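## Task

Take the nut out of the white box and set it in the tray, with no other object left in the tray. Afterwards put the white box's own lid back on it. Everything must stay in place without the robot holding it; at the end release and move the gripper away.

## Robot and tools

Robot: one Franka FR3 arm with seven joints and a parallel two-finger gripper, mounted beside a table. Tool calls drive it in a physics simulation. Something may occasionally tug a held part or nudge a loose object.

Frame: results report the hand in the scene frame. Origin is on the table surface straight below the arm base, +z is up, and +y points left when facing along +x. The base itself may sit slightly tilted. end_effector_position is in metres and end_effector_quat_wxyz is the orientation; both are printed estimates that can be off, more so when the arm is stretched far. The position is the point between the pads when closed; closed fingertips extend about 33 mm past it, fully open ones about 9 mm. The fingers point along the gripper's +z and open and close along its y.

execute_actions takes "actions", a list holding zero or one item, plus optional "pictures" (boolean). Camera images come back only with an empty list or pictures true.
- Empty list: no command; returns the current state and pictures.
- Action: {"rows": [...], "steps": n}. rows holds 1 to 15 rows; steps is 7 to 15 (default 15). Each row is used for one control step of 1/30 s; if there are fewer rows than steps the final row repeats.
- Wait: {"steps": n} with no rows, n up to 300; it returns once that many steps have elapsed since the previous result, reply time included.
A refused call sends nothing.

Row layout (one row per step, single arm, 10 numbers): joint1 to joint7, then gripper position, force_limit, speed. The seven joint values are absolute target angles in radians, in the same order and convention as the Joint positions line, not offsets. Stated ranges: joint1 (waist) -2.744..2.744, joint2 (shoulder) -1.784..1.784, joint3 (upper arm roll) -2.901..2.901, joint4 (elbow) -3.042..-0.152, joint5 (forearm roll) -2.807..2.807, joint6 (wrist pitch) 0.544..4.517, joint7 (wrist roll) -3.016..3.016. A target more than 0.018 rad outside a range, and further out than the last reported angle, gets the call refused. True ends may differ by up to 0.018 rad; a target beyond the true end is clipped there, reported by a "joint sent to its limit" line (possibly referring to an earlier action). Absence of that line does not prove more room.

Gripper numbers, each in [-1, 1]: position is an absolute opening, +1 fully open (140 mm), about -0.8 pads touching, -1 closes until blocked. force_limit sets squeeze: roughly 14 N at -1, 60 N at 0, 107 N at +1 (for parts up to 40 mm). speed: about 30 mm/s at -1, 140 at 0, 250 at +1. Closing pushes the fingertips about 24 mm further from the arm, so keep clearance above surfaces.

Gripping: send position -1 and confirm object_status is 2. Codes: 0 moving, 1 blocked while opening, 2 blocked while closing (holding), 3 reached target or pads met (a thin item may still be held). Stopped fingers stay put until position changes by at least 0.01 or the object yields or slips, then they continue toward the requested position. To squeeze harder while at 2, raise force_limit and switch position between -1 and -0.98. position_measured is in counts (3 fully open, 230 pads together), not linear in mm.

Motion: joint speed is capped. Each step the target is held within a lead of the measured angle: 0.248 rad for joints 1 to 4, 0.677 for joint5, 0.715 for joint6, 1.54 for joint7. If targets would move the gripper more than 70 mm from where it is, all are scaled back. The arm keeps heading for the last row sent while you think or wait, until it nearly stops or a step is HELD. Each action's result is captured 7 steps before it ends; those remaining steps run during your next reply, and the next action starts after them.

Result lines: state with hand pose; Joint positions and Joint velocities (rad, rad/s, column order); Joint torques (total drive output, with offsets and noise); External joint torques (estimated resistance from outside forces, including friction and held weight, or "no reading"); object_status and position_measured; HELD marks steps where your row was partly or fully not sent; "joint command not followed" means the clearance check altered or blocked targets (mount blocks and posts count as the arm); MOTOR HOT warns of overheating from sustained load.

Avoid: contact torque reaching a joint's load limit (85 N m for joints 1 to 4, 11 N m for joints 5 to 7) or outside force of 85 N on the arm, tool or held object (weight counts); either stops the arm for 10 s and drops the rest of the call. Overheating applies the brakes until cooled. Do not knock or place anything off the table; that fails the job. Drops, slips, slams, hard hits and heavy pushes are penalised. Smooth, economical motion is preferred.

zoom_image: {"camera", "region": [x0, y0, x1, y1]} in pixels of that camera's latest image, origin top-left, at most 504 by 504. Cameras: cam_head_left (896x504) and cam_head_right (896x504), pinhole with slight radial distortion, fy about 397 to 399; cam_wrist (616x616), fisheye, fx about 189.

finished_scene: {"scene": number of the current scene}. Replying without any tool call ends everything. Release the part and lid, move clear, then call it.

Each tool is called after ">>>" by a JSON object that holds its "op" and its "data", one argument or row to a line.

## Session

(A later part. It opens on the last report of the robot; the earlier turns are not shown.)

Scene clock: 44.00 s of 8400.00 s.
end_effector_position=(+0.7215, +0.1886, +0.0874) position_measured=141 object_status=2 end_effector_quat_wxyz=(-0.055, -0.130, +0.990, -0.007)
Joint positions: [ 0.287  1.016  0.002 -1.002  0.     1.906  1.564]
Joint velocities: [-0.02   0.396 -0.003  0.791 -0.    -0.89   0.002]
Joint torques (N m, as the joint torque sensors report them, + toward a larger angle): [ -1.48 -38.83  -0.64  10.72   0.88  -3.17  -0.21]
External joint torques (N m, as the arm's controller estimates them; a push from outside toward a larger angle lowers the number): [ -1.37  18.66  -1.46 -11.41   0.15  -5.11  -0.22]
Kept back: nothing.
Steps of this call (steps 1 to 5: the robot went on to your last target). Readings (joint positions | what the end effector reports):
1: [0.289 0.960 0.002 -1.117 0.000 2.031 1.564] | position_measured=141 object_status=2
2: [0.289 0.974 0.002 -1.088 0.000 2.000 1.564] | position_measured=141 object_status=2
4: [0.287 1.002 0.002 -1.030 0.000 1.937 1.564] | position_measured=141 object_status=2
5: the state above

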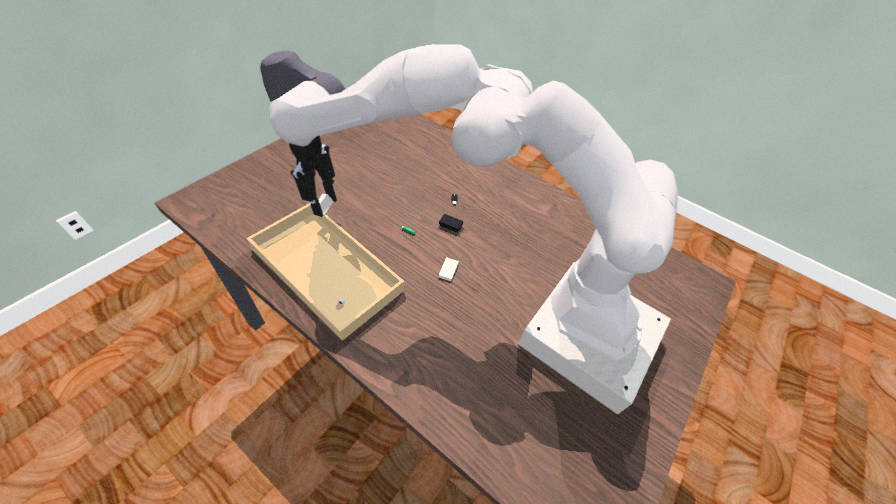

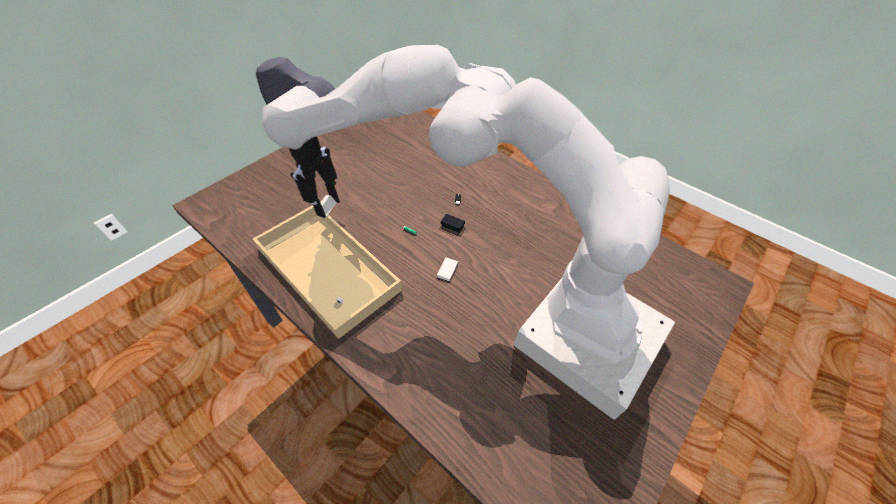

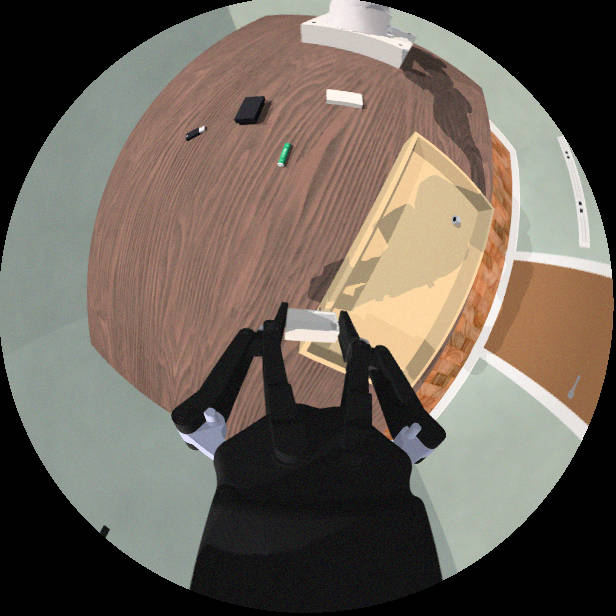

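>>> {"op": "execute_actions", "data": {
  "actions": [
    {"rows":[[0.28,0.85,0,-0.95,0,1.85,1.55,-1,-0.3,0],[0.28,0.85,0,-0.95,0,1.85,1.55,-1,-0.3,0],[0.28,0.85,0,-0.95,0,1.85,1.55,-1,-0.3,0],[0.28,0.85,0,-0.95,0,1.85,1.55,-1,-0.3,0],[0.28,0.85,0,-0.95,0,1.85,1.55,-1,-0.3,0],[0.276,0.88,0,-1.05,0,1.27,1.55,-1,-0.3,0]]}
  ]
}}

>>> {"op": "execute_actions", "data": {
  "actions": [
    {"steps":25}
  ],
  "pictures": true
}}

Scene clock: 44.67 s of 8400.00 s.
end_effector_position=(+0.6833, +0.1731, +0.1696) position_measured=141 object_status=2 end_effector_quat_wxyz=(-0.117, -0.127, +0.985, -0.015)
Joint positions: [ 0.28   0.932  0.    -0.931  0.     1.625  1.562]
Joint velocities: [ 0.001 -0.423  0.002 -0.414  0.    -0.835 -0.006]
Joint torques (N m, as the joint torque sensors report them, + toward a larger angle): [ -0.56 -42.69   0.    15.06   0.82   1.32  -0.34]
External joint torques (N m, as the arm's controller estimates them; a push from outside toward a larger angle lowers the number): [-0.59 -1.2  -0.65 -2.85  0.2  -0.4  -0.34]
Steps of this call (steps 1 to 12: the robot went on to your last target; steps 13 to 20: the first 8 steps of this action). Readings (joint positions | what the end effector reports):
13: [0.280 1.103 0.000 -0.828 0.000 1.643 1.564] | position_measured=141 object_status=2
14: [0.280 1.078 0.000 -0.850 0.000 1.657 1.563] | position_measured=141 object_status=2
16: [0.280 1.025 0.000 -0.879 0.000 1.685 1.563] | position_measured=141 object_status=2
20: the state above

Scene clock: 45.50 s of 8400.00 s.
end_effector_position=(+0.5440, +0.1369, +0.1823) position_measured=141 object_status=2 end_effector_quat_wxyz=(-0.318, -0.123, +0.939, -0.038)
Joint positions: [ 0.279  0.881  0.    -1.048  0.     1.276  1.554]
Joint velocities: [-0.001  0.001 -0.    -0.001  0.    -0.025 -0.004]
Joint torques (N m, as the joint torque sensors report them, + toward a larger angle): [ -0.02 -54.    -0.34  19.74   0.86   0.16  -0.32]
External joint torques (N m, as the arm's controller estimates them; a push from outside toward a larger angle lowers the number): [ 0.11 -0.27 -1.   -2.51  0.1  -0.28 -0.34]
Kept back: nothing.
Steps of this call (steps 1 to 7: the last 7 steps of your previous action; steps 8 to 25: the robot went on to your last target). Readings (joint positions | what the end effector reports):
1: [0.280 0.919 0.000 -0.946 0.000 1.597 1.562] | position_measured=141 object_status=2
2: [0.280 0.910 0.000 -0.960 0.000 1.569 1.561] | position_measured=141 object_status=2
4: [0.280 0.897 0.000 -0.988 0.000 1.511 1.561] | position_measured=141 object_status=2
8: [0.280 0.886 0.000 -1.033 0.000 1.392 1.558] | position_measured=141 object_status=2
25: the state above

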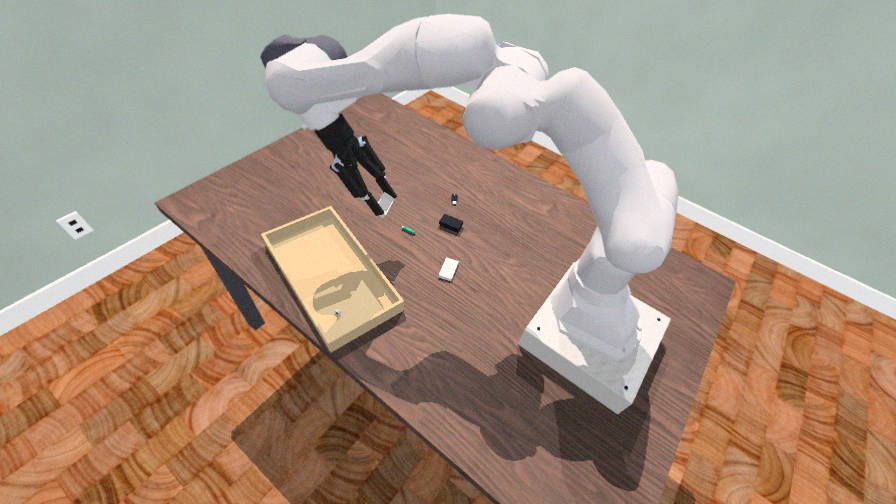

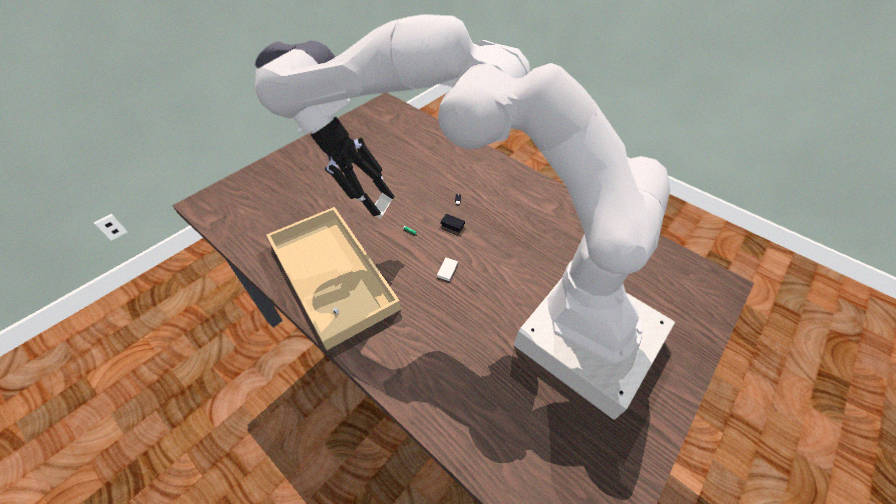

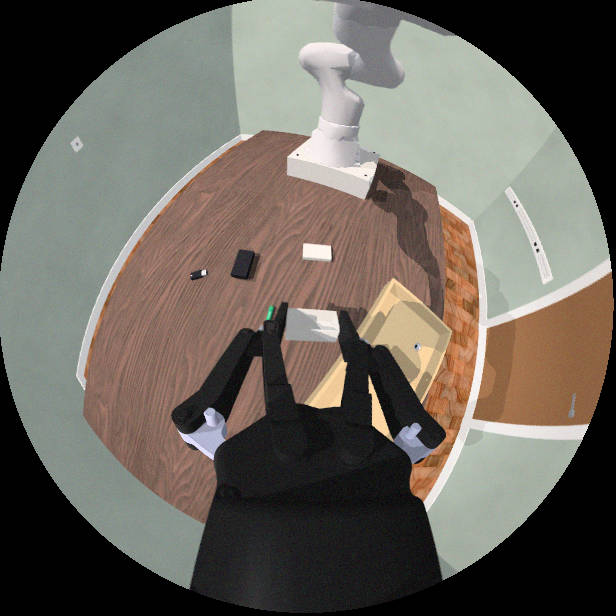

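>>> {"op": "execute_actions", "data": {
  "actions": [
    {"rows":[[0.27,0.93,0,-1.03,0,1.24,1.55,-1,-0.3,0],[0.265,0.98,0,-1.0,0,1.2,1.55,-1,-0.3,0],[0.26,1.03,0,-0.98,0,1.17,1.55,-1,-0.3,0],[0.26,1.08,0,-0.955,0,1.14,1.55,-1,-0.3,0],[0.26,1.13,0,-0.925,0,1.12,1.55,-1,-0.3,0],[0.26,1.176,0,-0.895,0,1.11,1.55,-1,-0.3,0],[0.26,1.21,0,-0.868,0,1.118,1.55,-1,-0.3,0],[0.26,1.24,0,-0.843,0,1.123,1.55,-1,-0.3,0],[0.26,1.265,0,-0.823,0,1.128,1.55,-1,-0.3,0],[0.26,1.28,0,-0.812,0,1.13,1.55,-1,-0.3,0]]}
  ]
}}

>>> {"op": "execute_actions", "data": {
  "actions": [
    {"steps":15}
  ],
  "pictures": true
}}

>>> {"op": "zoom_image", "data": {
  "camera": "cam_head_left",
  "region": [340, 180, 480, 300]
}}

>>> {"op": "zoom_image", "data": {
  "camera": "cam_wrist",
  "region": [230, 270, 400, 400]
}}

Scene clock: 46.60 s of 8400.00 s.
end_effector_position=(+0.5031, +0.1181, +0.0935) position_measured=141 object_status=2 end_effector_quat_wxyz=(-0.415, -0.112, +0.902, -0.045)
Joint positions: [ 0.263  1.138  0.    -0.899  0.     1.174  1.553]
Joint velocities: [-0.035  1.383 -0.005  0.638  0.    -0.259 -0.001]
Joint torques (N m, as the joint torque sensors report them, + toward a larger angle): [  0.48 -62.33   0.23  22.65   0.84  -1.48  -0.22]
External joint torques (N m, as the arm's controller estimates them; a push from outside toward a larger angle lowers the number): [-1.    2.13 -1.53  0.25  0.   -0.36 -0.24]
Steps of this call (steps 1 to 25: the robot went on to your last target; steps 26 to 33: the first 8 steps of this action). Readings (joint positions | what the end effector reports):
26: [0.278 0.887 0.000 -1.041 0.000 1.268 1.553] | position_measured=141 object_status=2
27: [0.277 0.903 0.001 -1.025 0.000 1.258 1.553] | position_measured=141 object_status=2
29: [0.271 0.961 0.001 -0.987 0.000 1.230 1.553] | position_measured=141 object_status=2
33: the state above

Scene clock: 47.10 s of 8400.00 s.
end_effector_position=(+0.4778, +0.1111, +0.0458) position_measured=141 object_status=2 end_effector_quat_wxyz=(-0.458, -0.108, +0.881, -0.050)
Joint positions: [ 0.261  1.279  0.    -0.813  0.     1.135  1.553]
Joint velocities: [ 0.001 -0.001 -0.001  0.007 -0.002 -0.011 -0.   ]
Joint torques (N m, as the joint torque sensors report them, + toward a larger angle): [ -0.72 -53.7    0.04  19.25   0.73  -0.9   -0.21]
External joint torques (N m, as the arm's controller estimates them; a push from outside toward a larger angle lowers the number): [-0.63  0.34 -0.79 -0.51  0.05 -0.25 -0.24]
Kept back: nothing.
Steps of this call (steps 1 to 7: the last 7 steps of your previous action; steps 8 to 15: the robot went on to your last target). Readings (joint positions | what the end effector reports):
1: [0.262 1.183 0.000 -0.878 0.000 1.166 1.553] | position_measured=141 object_status=2
2: [0.261 1.221 0.000 -0.861 0.000 1.160 1.553] | position_measured=141 object_status=2
4: [0.261 1.271 0.000 -0.843 0.000 1.151 1.553] | position_measured=141 object_status=2
8: [0.261 1.291 0.000 -0.826 0.000 1.140 1.553] | position_measured=141 object_status=2
15: the state above

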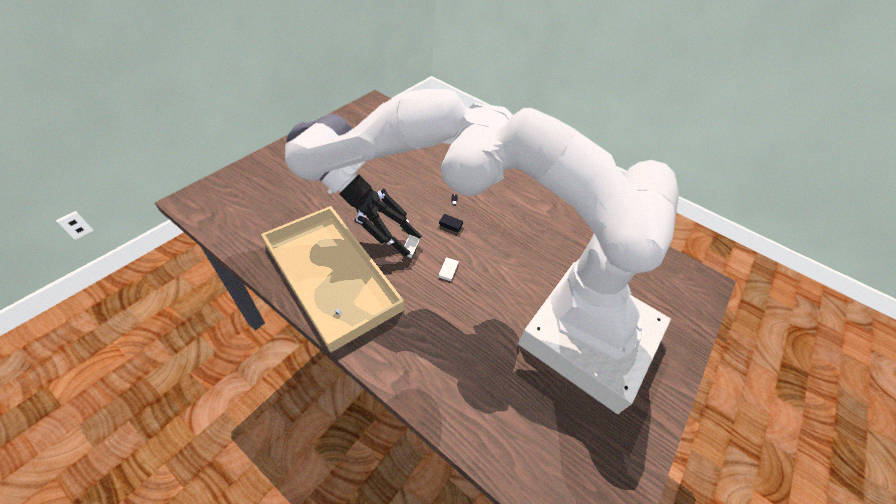

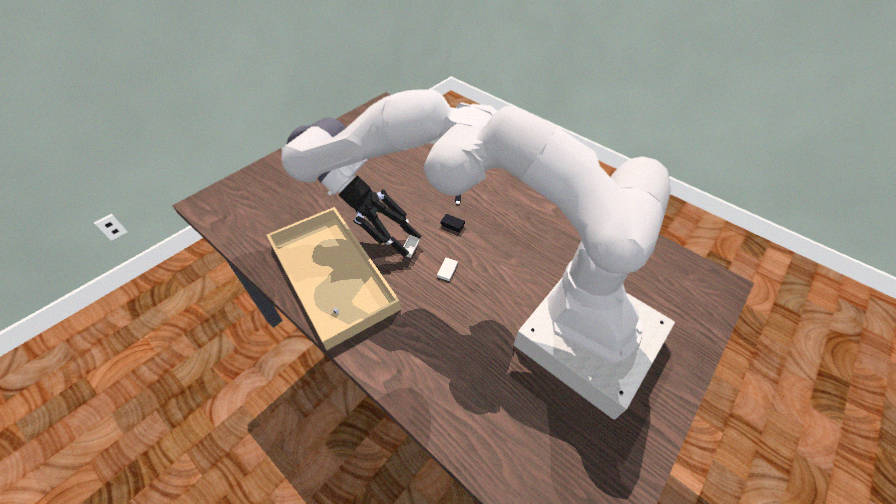

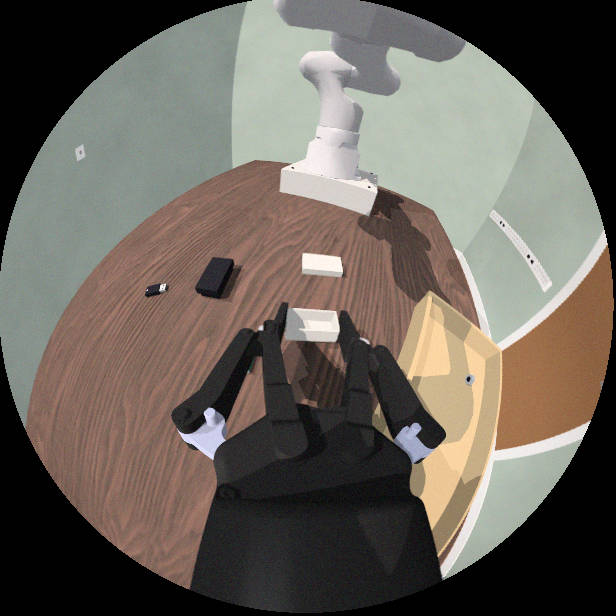

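Region (340, 180, 480, 300) of cam_head_left's 896x504 image, scaled by 3.600, with more detail than that image has; it fills the top 432 rows of this view, and the rest is white.

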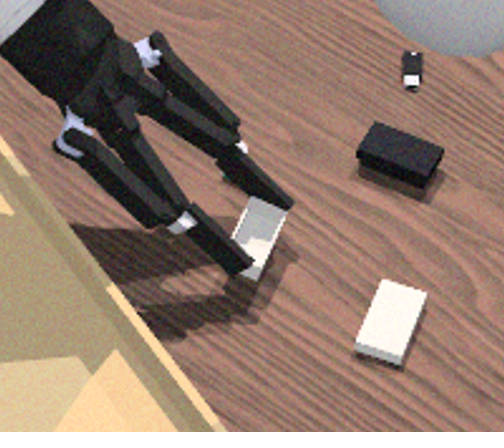

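Region (230, 270, 400, 400) of cam_wrist's 616x616 image, scaled by 2.965, with more detail than that image has; it fills the top 385 rows of this view, and the rest is white.

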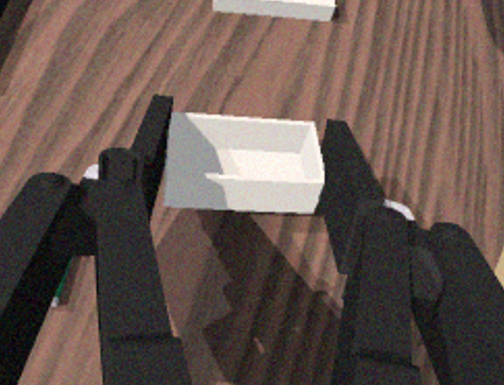

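Looks intact. Lower, release, and rise.

>>> {"op": "execute_actions", "data": {
  "actions": [
    {"rows":[[0.26,1.29,0,-0.805,0,1.133,1.55,-1,-0.3,0],[0.26,1.30,0,-0.797,0,1.135,1.55,-1,-0.3,0],[0.26,1.308,0,-0.791,0,1.137,1.55,-1,-0.3,0],[0.26,1.314,0,-0.786,0,1.138,1.55,-1,-0.3,0],[0.26,1.314,0,-0.786,0,1.138,1.55,-1,-0.3,0],[0.26,1.314,0,-0.786,0,1.138,1.55,-1,-0.3,0],[0.26,1.314,0,-0.786,0,1.138,1.55,-1,-0.3,0],[0.26,1.314,0,-0.786,0,1.138,1.55,-1,-0.3,0],[0.26,1.314,0,-0.786,0,1.138,1.55,-1,-0.3,0],[0.26,1.314,0,-0.786,0,1.138,1.55,0.12,-0.3,0]]}
  ]
}}

>>> {"op": "execute_actions", "data": {
  "actions": [
    {"rows":[[0.26,1.314,0,-0.786,0,1.138,1.55,0.12,-0.3,0],[0.26,1.314,0,-0.786,0,1.138,1.55,0.12,-0.3,0],[0.26,1.314,0,-0.786,0,1.138,1.55,0.12,-0.3,0],[0.26,1.28,0,-0.812,0,1.13,1.55,0.12,-0.3,0],[0.26,1.23,0,-0.85,0,1.12,1.55,0.12,-0.3,0],[0.26,1.176,0,-0.895,0,1.11,1.55,0.12,-0.3,0],[0.26,1.08,0,-0.955,0,1.14,1.55,0.12,-0.3,0],[0.26,0.98,0,-1.0,0,1.2,1.3,0.12,-0.3,0],[0.26,0.85,0,-1.1,0,1.3,1.0,0.12,-0.3,0],[0.26,0.7,0,-1.3,0,1.45,0.6,0.12,-0.3,0],[0.26,0.5,0,-1.55,0,1.6,0.3,0.12,-0.3,0],[0.26,0.3,0,-1.8,0,1.8,0.02,0.12,-0.3,0]]}
  ]
}}

>>> {"op": "execute_actions", "data": {
  "actions": [
    {"steps":20}
  ]
}}

Scene clock: 48.17 s of 8400.00 s.
end_effector_position=(+0.4744, +0.1102, +0.0337) position_measured=141 object_status=2 end_effector_quat_wxyz=(-0.462, -0.108, +0.879, -0.050)
Joint positions: [ 0.261  1.311  0.    -0.791  0.     1.135  1.553]
Joint velocities: [ 0.     0.053 -0.001  0.013  0.001 -0.01  -0.006]
Joint torques (N m, as the joint torque sensors report them, + toward a larger angle): [ -0.33 -56.57   0.55  21.71   0.68   0.15  -0.17]
External joint torques (N m, as the arm's controller estimates them; a push from outside toward a larger angle lowers the number): [-0.14  3.37 -0.33 -0.81 -0.07  0.51 -0.24]
Steps of this call (steps 1 to 15: the robot went on to your last target; steps 16 to 24: nothing new was sent; steps 25 to 32: the first 8 steps of this action). Readings (joint positions | what the end effector reports):
25: [0.261 1.281 0.000 -0.811 0.000 1.133 1.553] | position_measured=141 object_status=2
26: [0.261 1.284 0.000 -0.807 0.000 1.133 1.553] | position_measured=141 object_status=2
28: [0.261 1.295 0.000 -0.797 0.000 1.134 1.553] | position_measured=141 object_status=2
32: the state above

Scene clock: 48.67 s of 8400.00 s.
end_effector_position=(+0.4728, +0.1100, +0.0731) position_measured=114 object_status=3 end_effector_quat_wxyz=(-0.461, -0.114, +0.879, -0.047)
Joint positions: [ 0.261  1.191  0.    -0.91   0.     1.136  1.539]
Joint velocities: [ 0.001 -1.278 -0.001 -0.764 -0.001  0.195 -0.511]
Joint torques (N m, as the joint torque sensors report them, + toward a larger angle): [  0.49 -67.33   0.9   26.24   0.77   0.78  -0.35]
External joint torques (N m, as the arm's controller estimates them; a push from outside toward a larger angle lowers the number): [ 0.74  1.01 -0.01 -3.26 -0.14  0.3  -0.36]
Steps of this call (steps 1 to 7: the last 7 steps of your previous action; steps 8 to 15: the first 8 steps of this action). Readings (joint positions | what the end effector reports):
8: [0.261 1.312 0.000 -0.788 0.000 1.135 1.553] | position_measured=114 object_status=0
9: [0.261 1.312 0.000 -0.788 0.000 1.135 1.553] | position_measured=114 object_status=0
11: [0.261 1.308 0.000 -0.795 0.000 1.135 1.553] | position_measured=114 object_status=0
15: the state above

Scene clock: 49.33 s of 8400.00 s.
end_effector_position=(+0.5166, +0.1205, +0.2382) position_measured=114 object_status=3 end_effector_quat_wxyz=(+0.136, +0.685, -0.711, -0.080)
Joint positions: [ 0.261  0.299 -0.    -1.79   0.     1.772  0.264]
Joint velocities: [-0.     0.036  0.002 -0.122 -0.001  0.145 -0.796]
Joint torques (N m, as the joint torque sensors report them, + toward a larger angle): [  0.65 -40.47   0.11  21.99   0.71   2.11  -0.42]
External joint torques (N m, as the arm's controller estimates them; a push from outside toward a larger angle lowers the number): [ 0.72  2.01 -0.11 -2.47  0.    0.32 -0.45]
Kept back: nothing.
Steps of this call (steps 1 to 7: the last 7 steps of your previous action; steps 8 to 20: the robot went on to your last target). Readings (joint positions | what the end effector reports):
1: [0.261 1.132 0.000 -0.961 0.000 1.159 1.495] | position_measured=114 object_status=3
2: [0.261 1.059 0.000 -1.035 0.000 1.205 1.412] | position_measured=114 object_status=3
4: [0.261 0.940 0.000 -1.136 0.000 1.307 1.249] | position_measured=114 object_status=3
8: [0.261 0.718 -0.000 -1.358 0.000 1.520 0.919] | position_measured=114 object_status=3
20: the state above

>>> {"op": "execute_actions", "data": {
  "actions": [
    {"rows":[[0.261,0.1,0,-2.1,0,2.3,0.02,0,-0.5,0.3]]}
  ]
}}

>>> {"op": "execute_actions", "data": {
  "actions": [
    {"rows":[[0.261,0,0,-2.4,0,2.55,0.02,0,-0.5,0.3],[0.261,0,0,-2.4,0,2.55,0.02,0,-0.5,0.3],[0.261,0,0,-2.4,0,2.55,0.02,0,-0.5,0.3],[0.261,0,0,-2.4,0,2.55,0.02,0,-0.5,0.3],[0.261,-0.07,0,-2.65,0,2.7,0.02,0,-0.5,0.3],[0.261,-0.07,0,-2.65,0,2.7,0.02,0,-0.5,0.3],[0.261,-0.127,0,-2.879,0,2.752,0.02,0,-0.5,0.3]]}
  ]
}}

>>> {"op": "execute_actions", "data": {
  "actions": [
    {"steps":18}
  ],
  "pictures": true
}}

Scene clock: 50.13 s of 8400.00 s.
end_effector_position=(+0.5485, +0.1278, +0.2407) position_measured=129 object_status=0 end_effector_quat_wxyz=(+0.002, +0.770, -0.638, +0.000)
Joint positions: [ 0.261  0.106 -0.    -2.082  0.     2.185  0.041]
Joint velocities: [-0.    -0.101 -0.001 -0.182 -0.001  0.685 -0.059]
Joint torques (N m, as the joint torque sensors report them, + toward a larger angle): [  0.46 -32.67   0.19  20.17   0.62   2.75  -0.31]
External joint torques (N m, as the arm's controller estimates them; a push from outside toward a larger angle lowers the number): [ 0.72 -0.64  0.35 -2.49 -0.03  0.45 -0.31]
Steps of this call (steps 1 to 16: the robot went on to your last target; steps 17 to 24: the first 8 steps of this action). Readings (joint positions | what the end effector reports):
17: [0.261 0.274 -0.000 -1.846 0.000 1.855 0.061] | position_measured=114 object_status=0
18: [0.261 0.224 -0.000 -1.921 0.000 1.931 0.058] | position_measured=120 object_status=0
20: [0.261 0.151 -0.000 -2.022 0.000 2.048 0.051] | position_measured=129 object_status=0
24: the state above

Scene clock: 50.63 s of 8400.00 s.
end_effector_position=(+0.4383, +0.1018, +0.1495) position_measured=129 object_status=3 end_effector_quat_wxyz=(-0.021, +0.774, -0.633, +0.018)
Joint positions: [ 0.261 -0.078 -0.001 -2.609  0.001  2.585  0.027]
Joint velocities: [ 0.001 -0.625 -0.    -2.036 -0.     0.857 -0.006]
Joint torques (N m, as the joint torque sensors report them, + toward a larger angle): [  0.66 -19.57  -0.22  24.05   0.36   4.06  -0.22]
External joint torques (N m, as the arm's controller estimates them; a push from outside toward a larger angle lowers the number): [ 0.91 -0.65  0.13 -3.36 -0.2   0.51 -0.2 ]
Steps of this call (steps 1 to 7: the last 7 steps of your previous action; steps 8 to 15: the first 8 steps of this action). Readings (joint positions | what the end effector reports):
8: [0.261 0.077 -0.001 -2.147 0.001 2.318 0.031] | position_measured=129 object_status=3
9: [0.261 0.044 -0.001 -2.221 0.001 2.361 0.030] | position_measured=129 object_status=3
11: [0.261 0.017 -0.001 -2.324 0.001 2.420 0.029] | position_measured=129 object_status=3
15: the state above

Scene clock: 51.23 s of 8400.00 s.
end_effector_position=(+0.3412, +0.0791, +0.0898) position_measured=129 object_status=3 end_effector_quat_wxyz=(+0.003, +0.775, -0.632, -0.001)
Joint positions: [ 0.261 -0.125 -0.001 -2.877  0.001  2.744  0.024]
Joint velocities: [-0.     0.    -0.001 -0.001 -0.001  0.037 -0.001]
Joint torques (N m, as the joint torque sensors report them, + toward a larger angle): [  0.78 -19.91   0.16  12.94   0.14   2.99  -0.31]
External joint torques (N m, as the arm's controller estimates them; a push from outside toward a larger angle lowers the number): [ 0.85 -0.58  0.35 -3.03 -0.17  0.53 -0.31]
Kept back: nothing.
Steps of this call (steps 1 to 7: the last 7 steps of your previous action; steps 8 to 18: the robot went on to your last target). Readings (joint positions | what the end effector reports):
1: [0.261 -0.092 -0.001 -2.669 0.001 2.606 0.027] | position_measured=129 object_status=3
2: [0.261 -0.100 -0.001 -2.721 0.001 2.626 0.026] | position_measured=129 object_status=3
4: [0.261 -0.111 -0.001 -2.812 0.001 2.663 0.026] | position_measured=129 object_status=3
8: [0.261 -0.118 -0.001 -2.871 0.001 2.706 0.025] | position_measured=129 object_status=3
18: the state above

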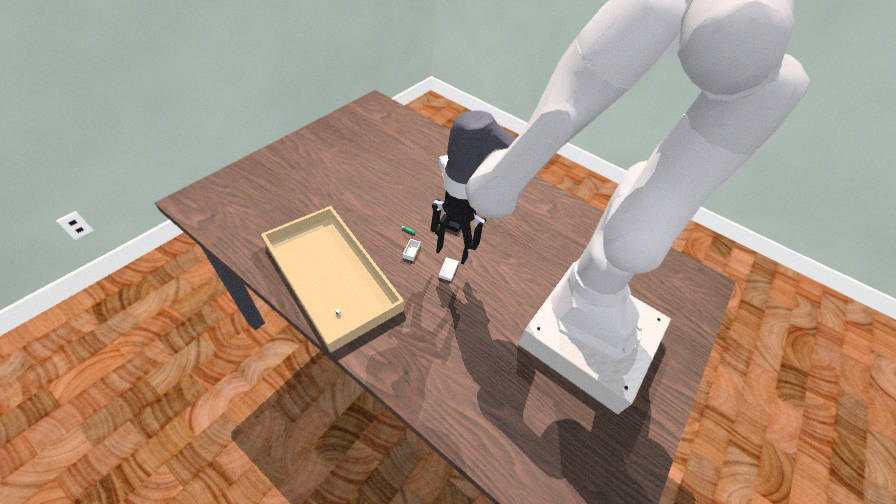

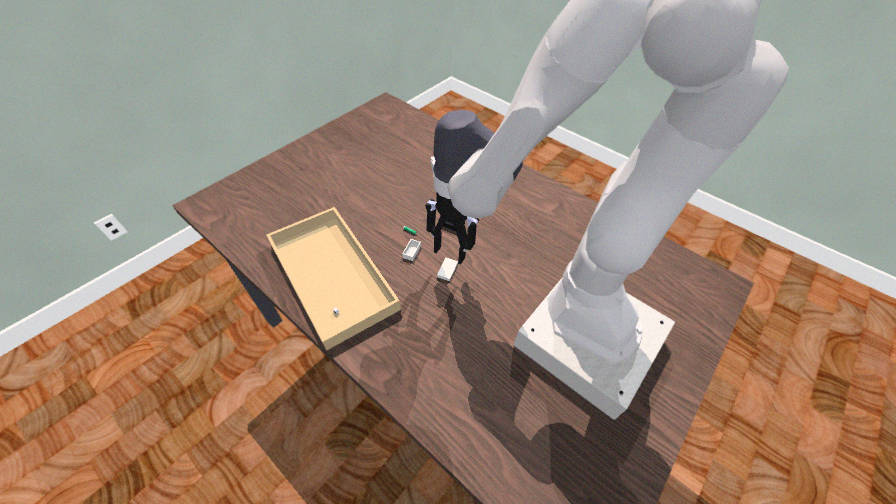

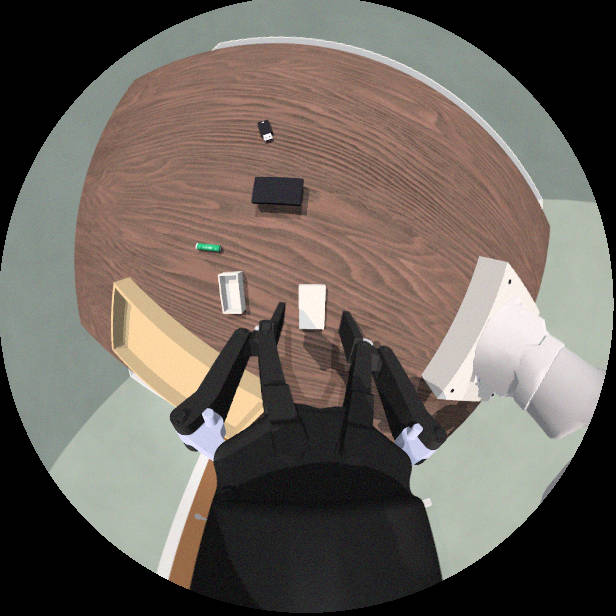

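Descend and grasp the lid, lift.

>>> {"op": "execute_actions", "data": {
  "actions": [
    {"rows":[[0.261,-0.08,0,-2.875,0,2.80,0.02,0,-0.5,0.3],[0.261,-0.04,0,-2.872,0,2.84,0.02,0,-0.5,0.3],[0.261,0,0,-2.869,0,2.875,0.02,0,-0.5,0.3],[0.261,0.04,0,-2.866,0,2.91,0.02,0,-0.5,0.3],[0.261,0.07,0,-2.863,0,2.94,0.02,0,-0.5,0.3],[0.261,0.1,0,-2.861,0,2.962,0.02,0,-0.5,0.3]]}
  ]
}}

>>> {"op": "execute_actions", "data": {
  "actions": [
    {"rows":[[0.261,0.1,0,-2.861,0,2.962,0,-0.5,0.3],[0.261,0.1,0,-2.861,0,2.962,0,-0.5,0.3]]}
  ]
}}

>>> {"op": "execute_actions", "data": {
  "actions": [
    {"rows":[[0.261,0.1,0,-2.861,0,2.962,0.02,0,-0.5,0.3],[0.261,0.1,0,-2.861,0,2.962,0.02,0,-0.5,0.3],[0.261,0.1,0,-2.861,0,2.962,0.02,-1,-0.5,0.3]]}
  ]
}}

>>> {"op": "execute_actions", "data": {
  "actions": [
    {"steps":10}
  ],
  "pictures": true
}}

Scene clock: 52.00 s of 8400.00 s.
end_effector_position=(+0.3298, +0.0762, +0.0375) position_measured=129 object_status=3 end_effector_quat_wxyz=(+0.018, +0.775, -0.632, -0.012)
Joint positions: [ 0.261  0.07  -0.001 -2.864  0.001  2.891  0.023]
Joint velocities: [ 0.001  0.232  0.007  0.099 -0.001  0.611 -0.013]
Joint torques (N m, as the joint torque sensors report them, + toward a larger angle): [  0.57 -16.27   0.37   8.16   0.05  -1.85   0.11]
External joint torques (N m, as the arm's controller estimates them; a push from outside toward a larger angle lowers the number): [  0.27  18.63   0.3  -14.81  -0.05  -5.26  -0.02]
Steps of this call (steps 1 to 15: the robot went on to your last target; steps 16 to 23: the first 8 steps of this action). Readings (joint positions | what the end effector reports):
16: [0.261 -0.119 -0.001 -2.876 0.001 2.757 0.023] | position_measured=129 object_status=3
17: [0.261 -0.101 -0.001 -2.873 0.001 2.771 0.023] | position_measured=129 object_status=3
19: [0.261 -0.042 -0.001 -2.868 0.001 2.810 0.023] | position_measured=129 object_status=3
23: the state above


Scene clock: 52.50 s of 8400.00 s.
end_effector_position=(+0.3428, +0.0794, +0.0341) position_measured=173 object_status=0 end_effector_quat_wxyz=(+0.001, +0.775, -0.631, +0.001)
Joint positions: [ 0.261  0.098 -0.    -2.86   0.001  2.956  0.023]
Joint velocities: [ 0.    -0.    -0.     0.001 -0.001  0.02  -0.002]
Joint torques (N m, as the joint torque sensors report them, + toward a larger angle): [ -0.02 -22.04  -0.31  10.93   0.02   2.84  -0.2 ]
External joint torques (N m, as the arm's controller estimates them; a push from outside toward a larger angle lowers the number): [ 0.05  1.23 -0.34 -1.27 -0.13  0.34 -0.2 ]
Steps of this call (steps 1 to 7: the last 7 steps of your previous action; steps 8 to 15: the first 8 steps of this action). Readings (joint positions | what the end effector reports):
8: [0.261 0.098 -0.000 -2.860 0.001 2.946 0.023] | position_measured=129 object_status=3
9: [0.261 0.098 -0.000 -2.860 0.001 2.949 0.023] | position_measured=129 object_status=3
11: [0.261 0.098 -0.000 -2.860 0.001 2.952 0.023] | position_measured=135 object_status=0
15: the state above

Scene clock: 52.83 s of 8400.00 s.
end_effector_position=(+0.3436, +0.0796, +0.0343) position_measured=232 object_status=0 end_effector_quat_wxyz=(+0.000, +0.775, -0.631, +0.002)
Joint positions: [ 0.261  0.098 -0.    -2.86   0.001  2.959  0.023]
Joint velocities: [-0.001 -0.002  0.     0.    -0.002  0.003  0.   ]
Joint torques (N m, as the joint torque sensors report them, + toward a larger angle): [  0.69 -22.3   -0.17   9.71   0.13   3.    -0.19]
External joint torques (N m, as the arm's controller estimates them; a push from outside toward a larger angle lowers the number): [ 0.76  1.12 -0.19 -2.54 -0.02  0.47 -0.19]
Kept back: nothing.
Steps of this call (steps 1 to 7: the last 7 steps of your previous action; steps 8 to 10: the robot went on to your last target). Readings (joint positions | what the end effector reports):
1: [0.261 0.098 -0.000 -2.860 0.001 2.957 0.023] | position_measured=182 object_status=0
2: [0.261 0.098 -0.000 -2.860 0.001 2.957 0.023] | position_measured=191 object_status=0
4: [0.261 0.098 -0.000 -2.860 0.001 2.958 0.023] | position_measured=210 object_status=0
8: [0.261 0.098 -0.000 -2.860 0.001 2.959 0.023] | position_measured=232 object_status=0
10: the state above

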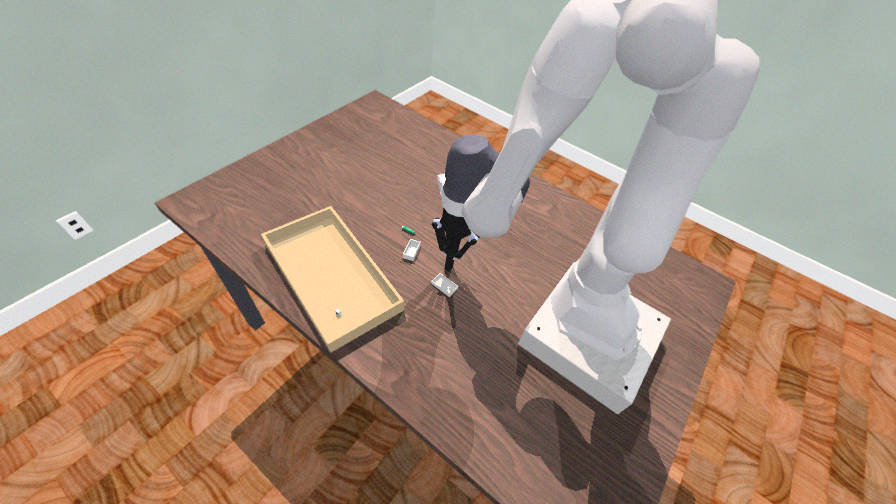

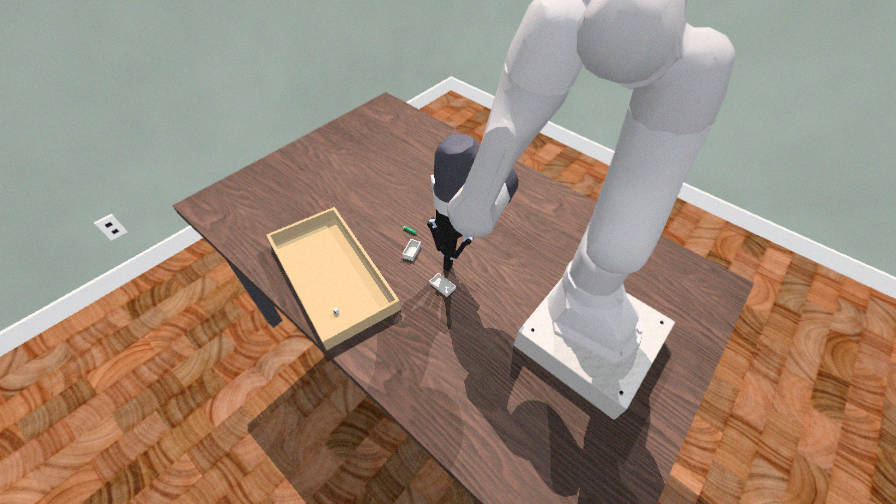

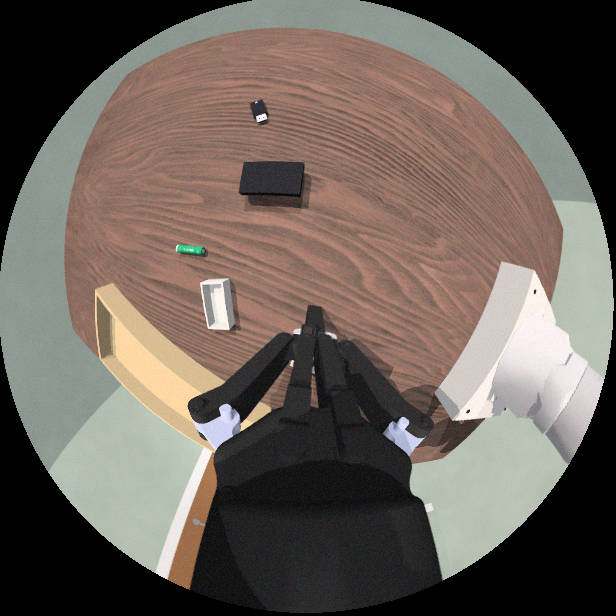

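>>> {"op": "execute_actions", "data": {
  "actions": [
    {"rows":[[0.261,0.05,0,-2.865,0,2.92,0.02,0,-0.5,0.3],[0.261,0,0,-2.869,0,2.875,0.02,0,-0.5,0.3],[0.261,-0.07,0,-2.875,0,2.81,0.02,0,-0.5,0.3],[0.261,-0.127,0,-2.879,0,2.752,0.02,0,-0.5,0.3],[0.261,-0.2,0,-2.87,0,2.67,1.0,0,-0.5,0.3],[0.3,-0.25,0,-2.86,0,2.61,1.6,0,-0.5,0.3]]}
  ]
}}

>>> {"op": "execute_actions", "data": {
  "actions": [
    {"steps":30}
  ],
  "pictures": true
}}

>>> {"op": "zoom_image", "data": {
  "camera": "cam_head_left",
  "region": [390, 230, 490, 320]
}}

Scene clock: 53.43 s of 8400.00 s.
end_effector_position=(+0.3735, +0.0961, +0.1245) position_measured=169 object_status=0 end_effector_quat_wxyz=(+0.042, -0.608, +0.792, -0.019)
Joint positions: [ 0.285 -0.203 -0.001 -2.86   0.001  2.749  0.512]
Joint velocities: [ 0.195 -0.84   0.031  0.156 -0.001 -0.741  3.591]
Joint torques (N m, as the joint torque sensors report them, + toward a larger angle): [ 0.32 -4.46 -1.08  9.54  0.25  0.28  0.8 ]
External joint torques (N m, as the arm's controller estimates them; a push from outside toward a larger angle lowers the number): [ 2.25 -1.26  1.01  1.53 -0.34 -0.48  0.85]
Steps of this call (steps 1 to 10: the robot went on to your last target; steps 11 to 18: the first 8 steps of this action). Readings (joint positions | what the end effector reports):
11: [0.261 0.092 -0.000 -2.862 0.001 2.953 0.023] | position_measured=232 object_status=0
12: [0.261 0.071 -0.000 -2.866 0.001 2.940 0.023] | position_measured=231 object_status=0
14: [0.261 -0.009 -0.000 -2.875 0.001 2.889 0.023] | position_measured=206 object_status=0
18: the state above

Scene clock: 54.43 s of 8400.00 s.
end_effector_position=(+0.3445, +0.0936, +0.1281) position_measured=129 object_status=3 end_effector_quat_wxyz=(+0.002, -0.139, +0.990, -0.001)
Joint positions: [ 0.297 -0.248  0.    -2.858  0.001  2.613  1.556]
Joint velocities: [ 0.001 -0.    -0.001 -0.     0.    -0.002  0.134]
Joint torques (N m, as the joint torque sensors report them, + toward a larger angle): [  1.16 -18.45  -0.78  15.63   0.38   2.22   0.16]
External joint torques (N m, as the arm's controller estimates them; a push from outside toward a larger angle lowers the number): [ 1.19 -1.25 -0.51 -2.57 -0.03 -0.2   0.16]
Kept back: nothing.
Steps of this call (steps 1 to 7: the last 7 steps of your previous action; steps 8 to 30: the robot went on to your last target). Readings (joint positions | what the end effector reports):
1: [0.290 -0.224 -0.000 -2.857 0.001 2.726 0.624] | position_measured=159 object_status=0
2: [0.293 -0.237 0.000 -2.855 0.001 2.707 0.725] | position_measured=150 object_status=0
4: [0.296 -0.246 0.000 -2.856 0.001 2.677 0.897] | position_measured=131 object_status=0
8: [0.297 -0.248 0.000 -2.858 0.001 2.641 1.145] | position_measured=129 object_status=0
30: the state above

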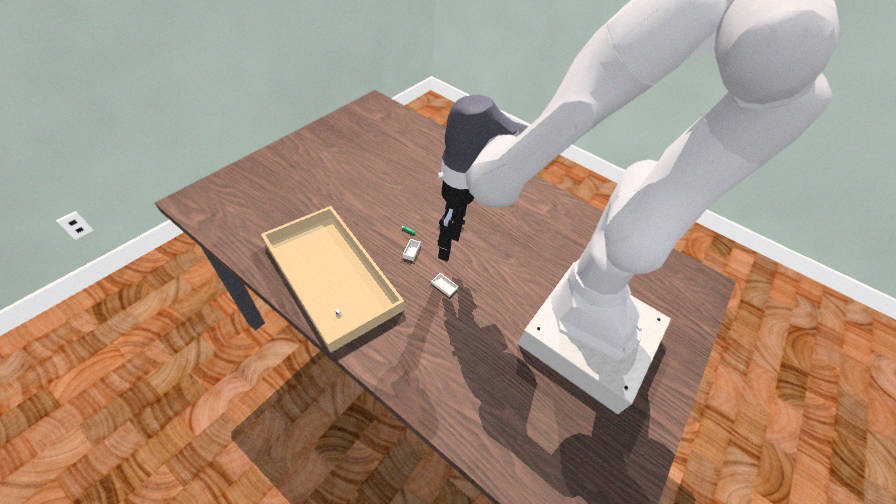

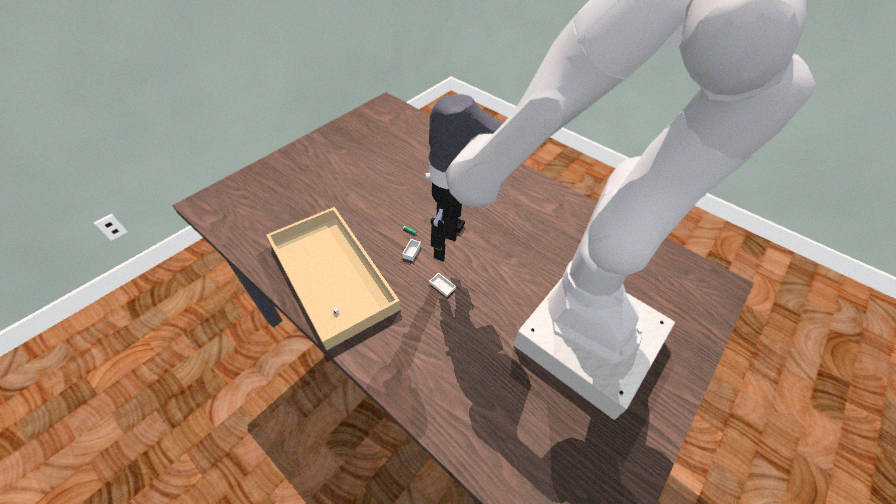

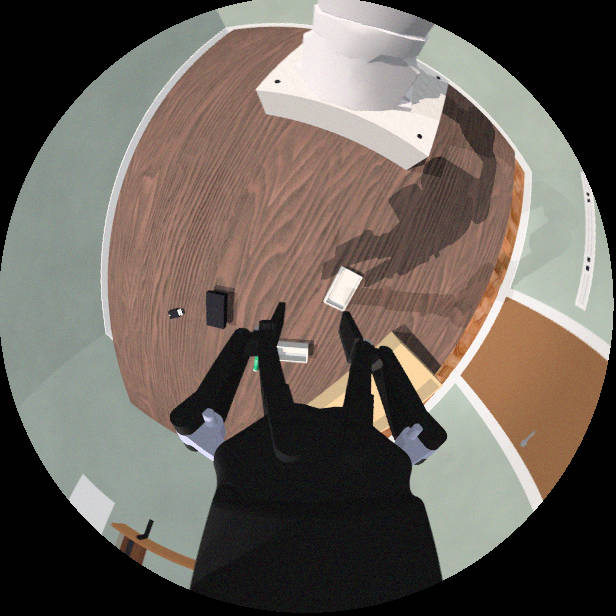

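Region (390, 230, 490, 320) of cam_head_left's 896x504 image, scaled by 5.040, with more detail than that image has; it fills the top 454 rows of this view, and the rest is white.

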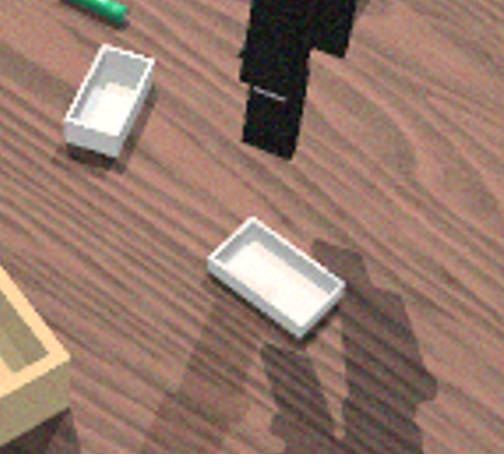

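>>> {"op": "execute_actions", "data": {
  "actions": [
    {"rows":[[0.455,-0.127,0,-2.879,0,2.755,2.38,0,-0.5,0.3]]}
  ]
}}

>>> {"op": "execute_actions", "data": {
  "actions": [
    {"steps":25}
  ],
  "pictures": true
}}

>>> {"op": "zoom_image", "data": {
  "camera": "cam_wrist",
  "region": [240, 240, 400, 380]
}}

Scene clock: 56.07 s of 8400.00 s.
end_effector_position=(+0.3134, +0.1393, +0.0885) position_measured=129 object_status=3 end_effector_quat_wxyz=(-0.012, +0.028, +1.000, -0.007)
Joint positions: [ 0.449 -0.13   0.003 -2.879  0.001  2.721  2.044]
Joint velocities: [ 0.061  0.03  -0.005 -0.001  0.     0.186  1.1  ]
Joint torques (N m, as the joint torque sensors report them, + toward a larger angle): [  1.33 -19.25  -2.35  14.63   0.14   3.02   0.29]
External joint torques (N m, as the arm's controller estimates them; a push from outside toward a larger angle lowers the number): [ 2.06  0.83 -1.51 -1.99 -0.27  0.63  0.31]
Steps of this call (steps 1 to 30: the robot went on to your last target; steps 31 to 41: nothing new was sent; steps 42 to 49: the first 8 steps of this action). Readings (joint positions | what the end effector reports):
42: [0.326 -0.231 -0.010 -2.858 0.002 2.635 1.661] | position_measured=129 object_status=3
43: [0.366 -0.199 -0.008 -2.860 0.002 2.658 1.735] | position_measured=129 object_status=3
45: [0.420 -0.153 0.001 -2.872 0.001 2.688 1.861] | position_measured=129 object_status=3
49: the state above

Scene clock: 56.90 s of 8400.00 s.
end_effector_position=(+0.3218, +0.1440, +0.0907) position_measured=129 object_status=3 end_effector_quat_wxyz=(+0.002, +0.181, +0.983, -0.001)
Joint positions: [ 0.452 -0.129  0.001 -2.879  0.001  2.752  2.355]
Joint velocities: [ 0.001  0.     0.001 -0.001 -0.001  0.001  0.071]
Joint torques (N m, as the joint torque sensors report them, + toward a larger angle): [  2.44 -18.09  -1.01  14.89   0.25   2.83   0.04]
External joint torques (N m, as the arm's controller estimates them; a push from outside toward a larger angle lowers the number): [ 2.47  1.12 -0.84 -1.05 -0.08  0.41  0.04]
Kept back: nothing.
Steps of this call (steps 1 to 7: the last 7 steps of your previous action; steps 8 to 25: the robot went on to your last target). Readings (joint positions | what the end effector reports):
1: [0.450 -0.129 0.002 -2.879 0.001 2.727 2.079] | position_measured=129 object_status=3
2: [0.451 -0.129 0.002 -2.879 0.001 2.732 2.110] | position_measured=129 object_status=3
4: [0.452 -0.129 0.002 -2.879 0.001 2.738 2.162] | position_measured=129 object_status=3
8: [0.452 -0.129 0.001 -2.879 0.001 2.746 2.238] | position_measured=129 object_status=3
25: the state above

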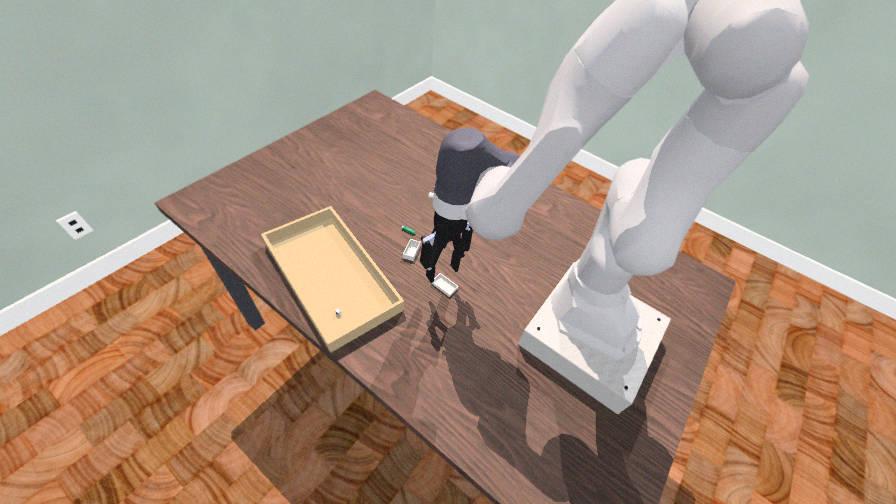

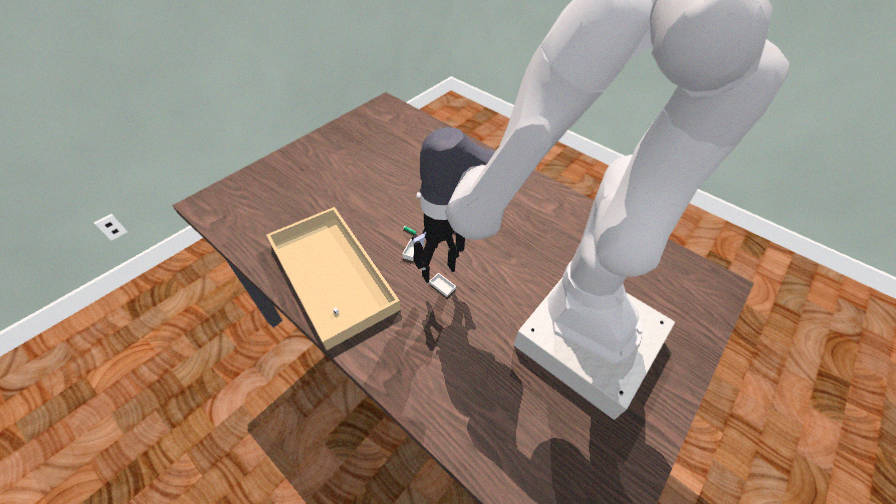

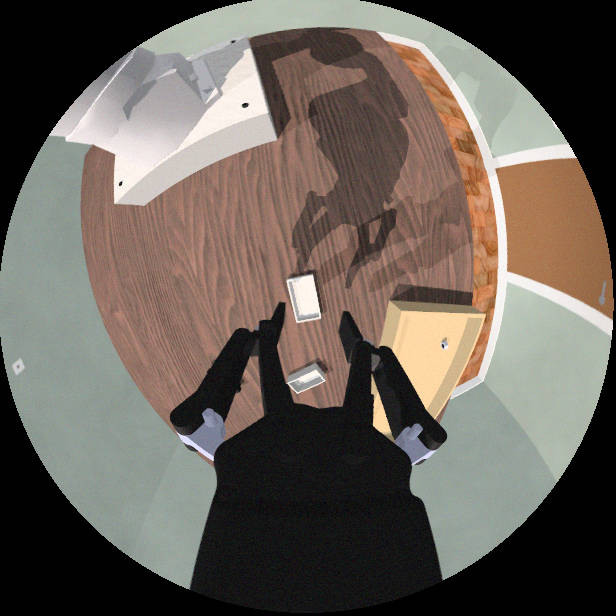

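Region (240, 240, 400, 380) of cam_wrist's 616x616 image, scaled by 3.150, with more detail than that image has; it fills the top 441 rows of this view, and the rest is white.

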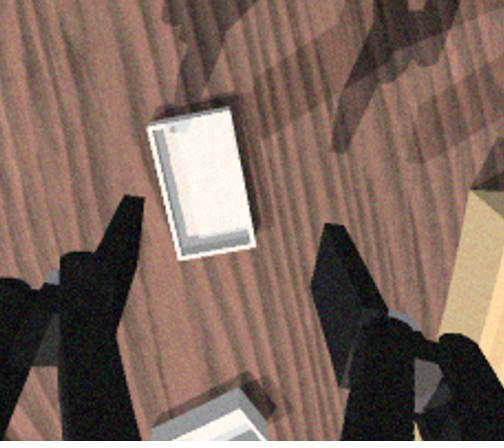

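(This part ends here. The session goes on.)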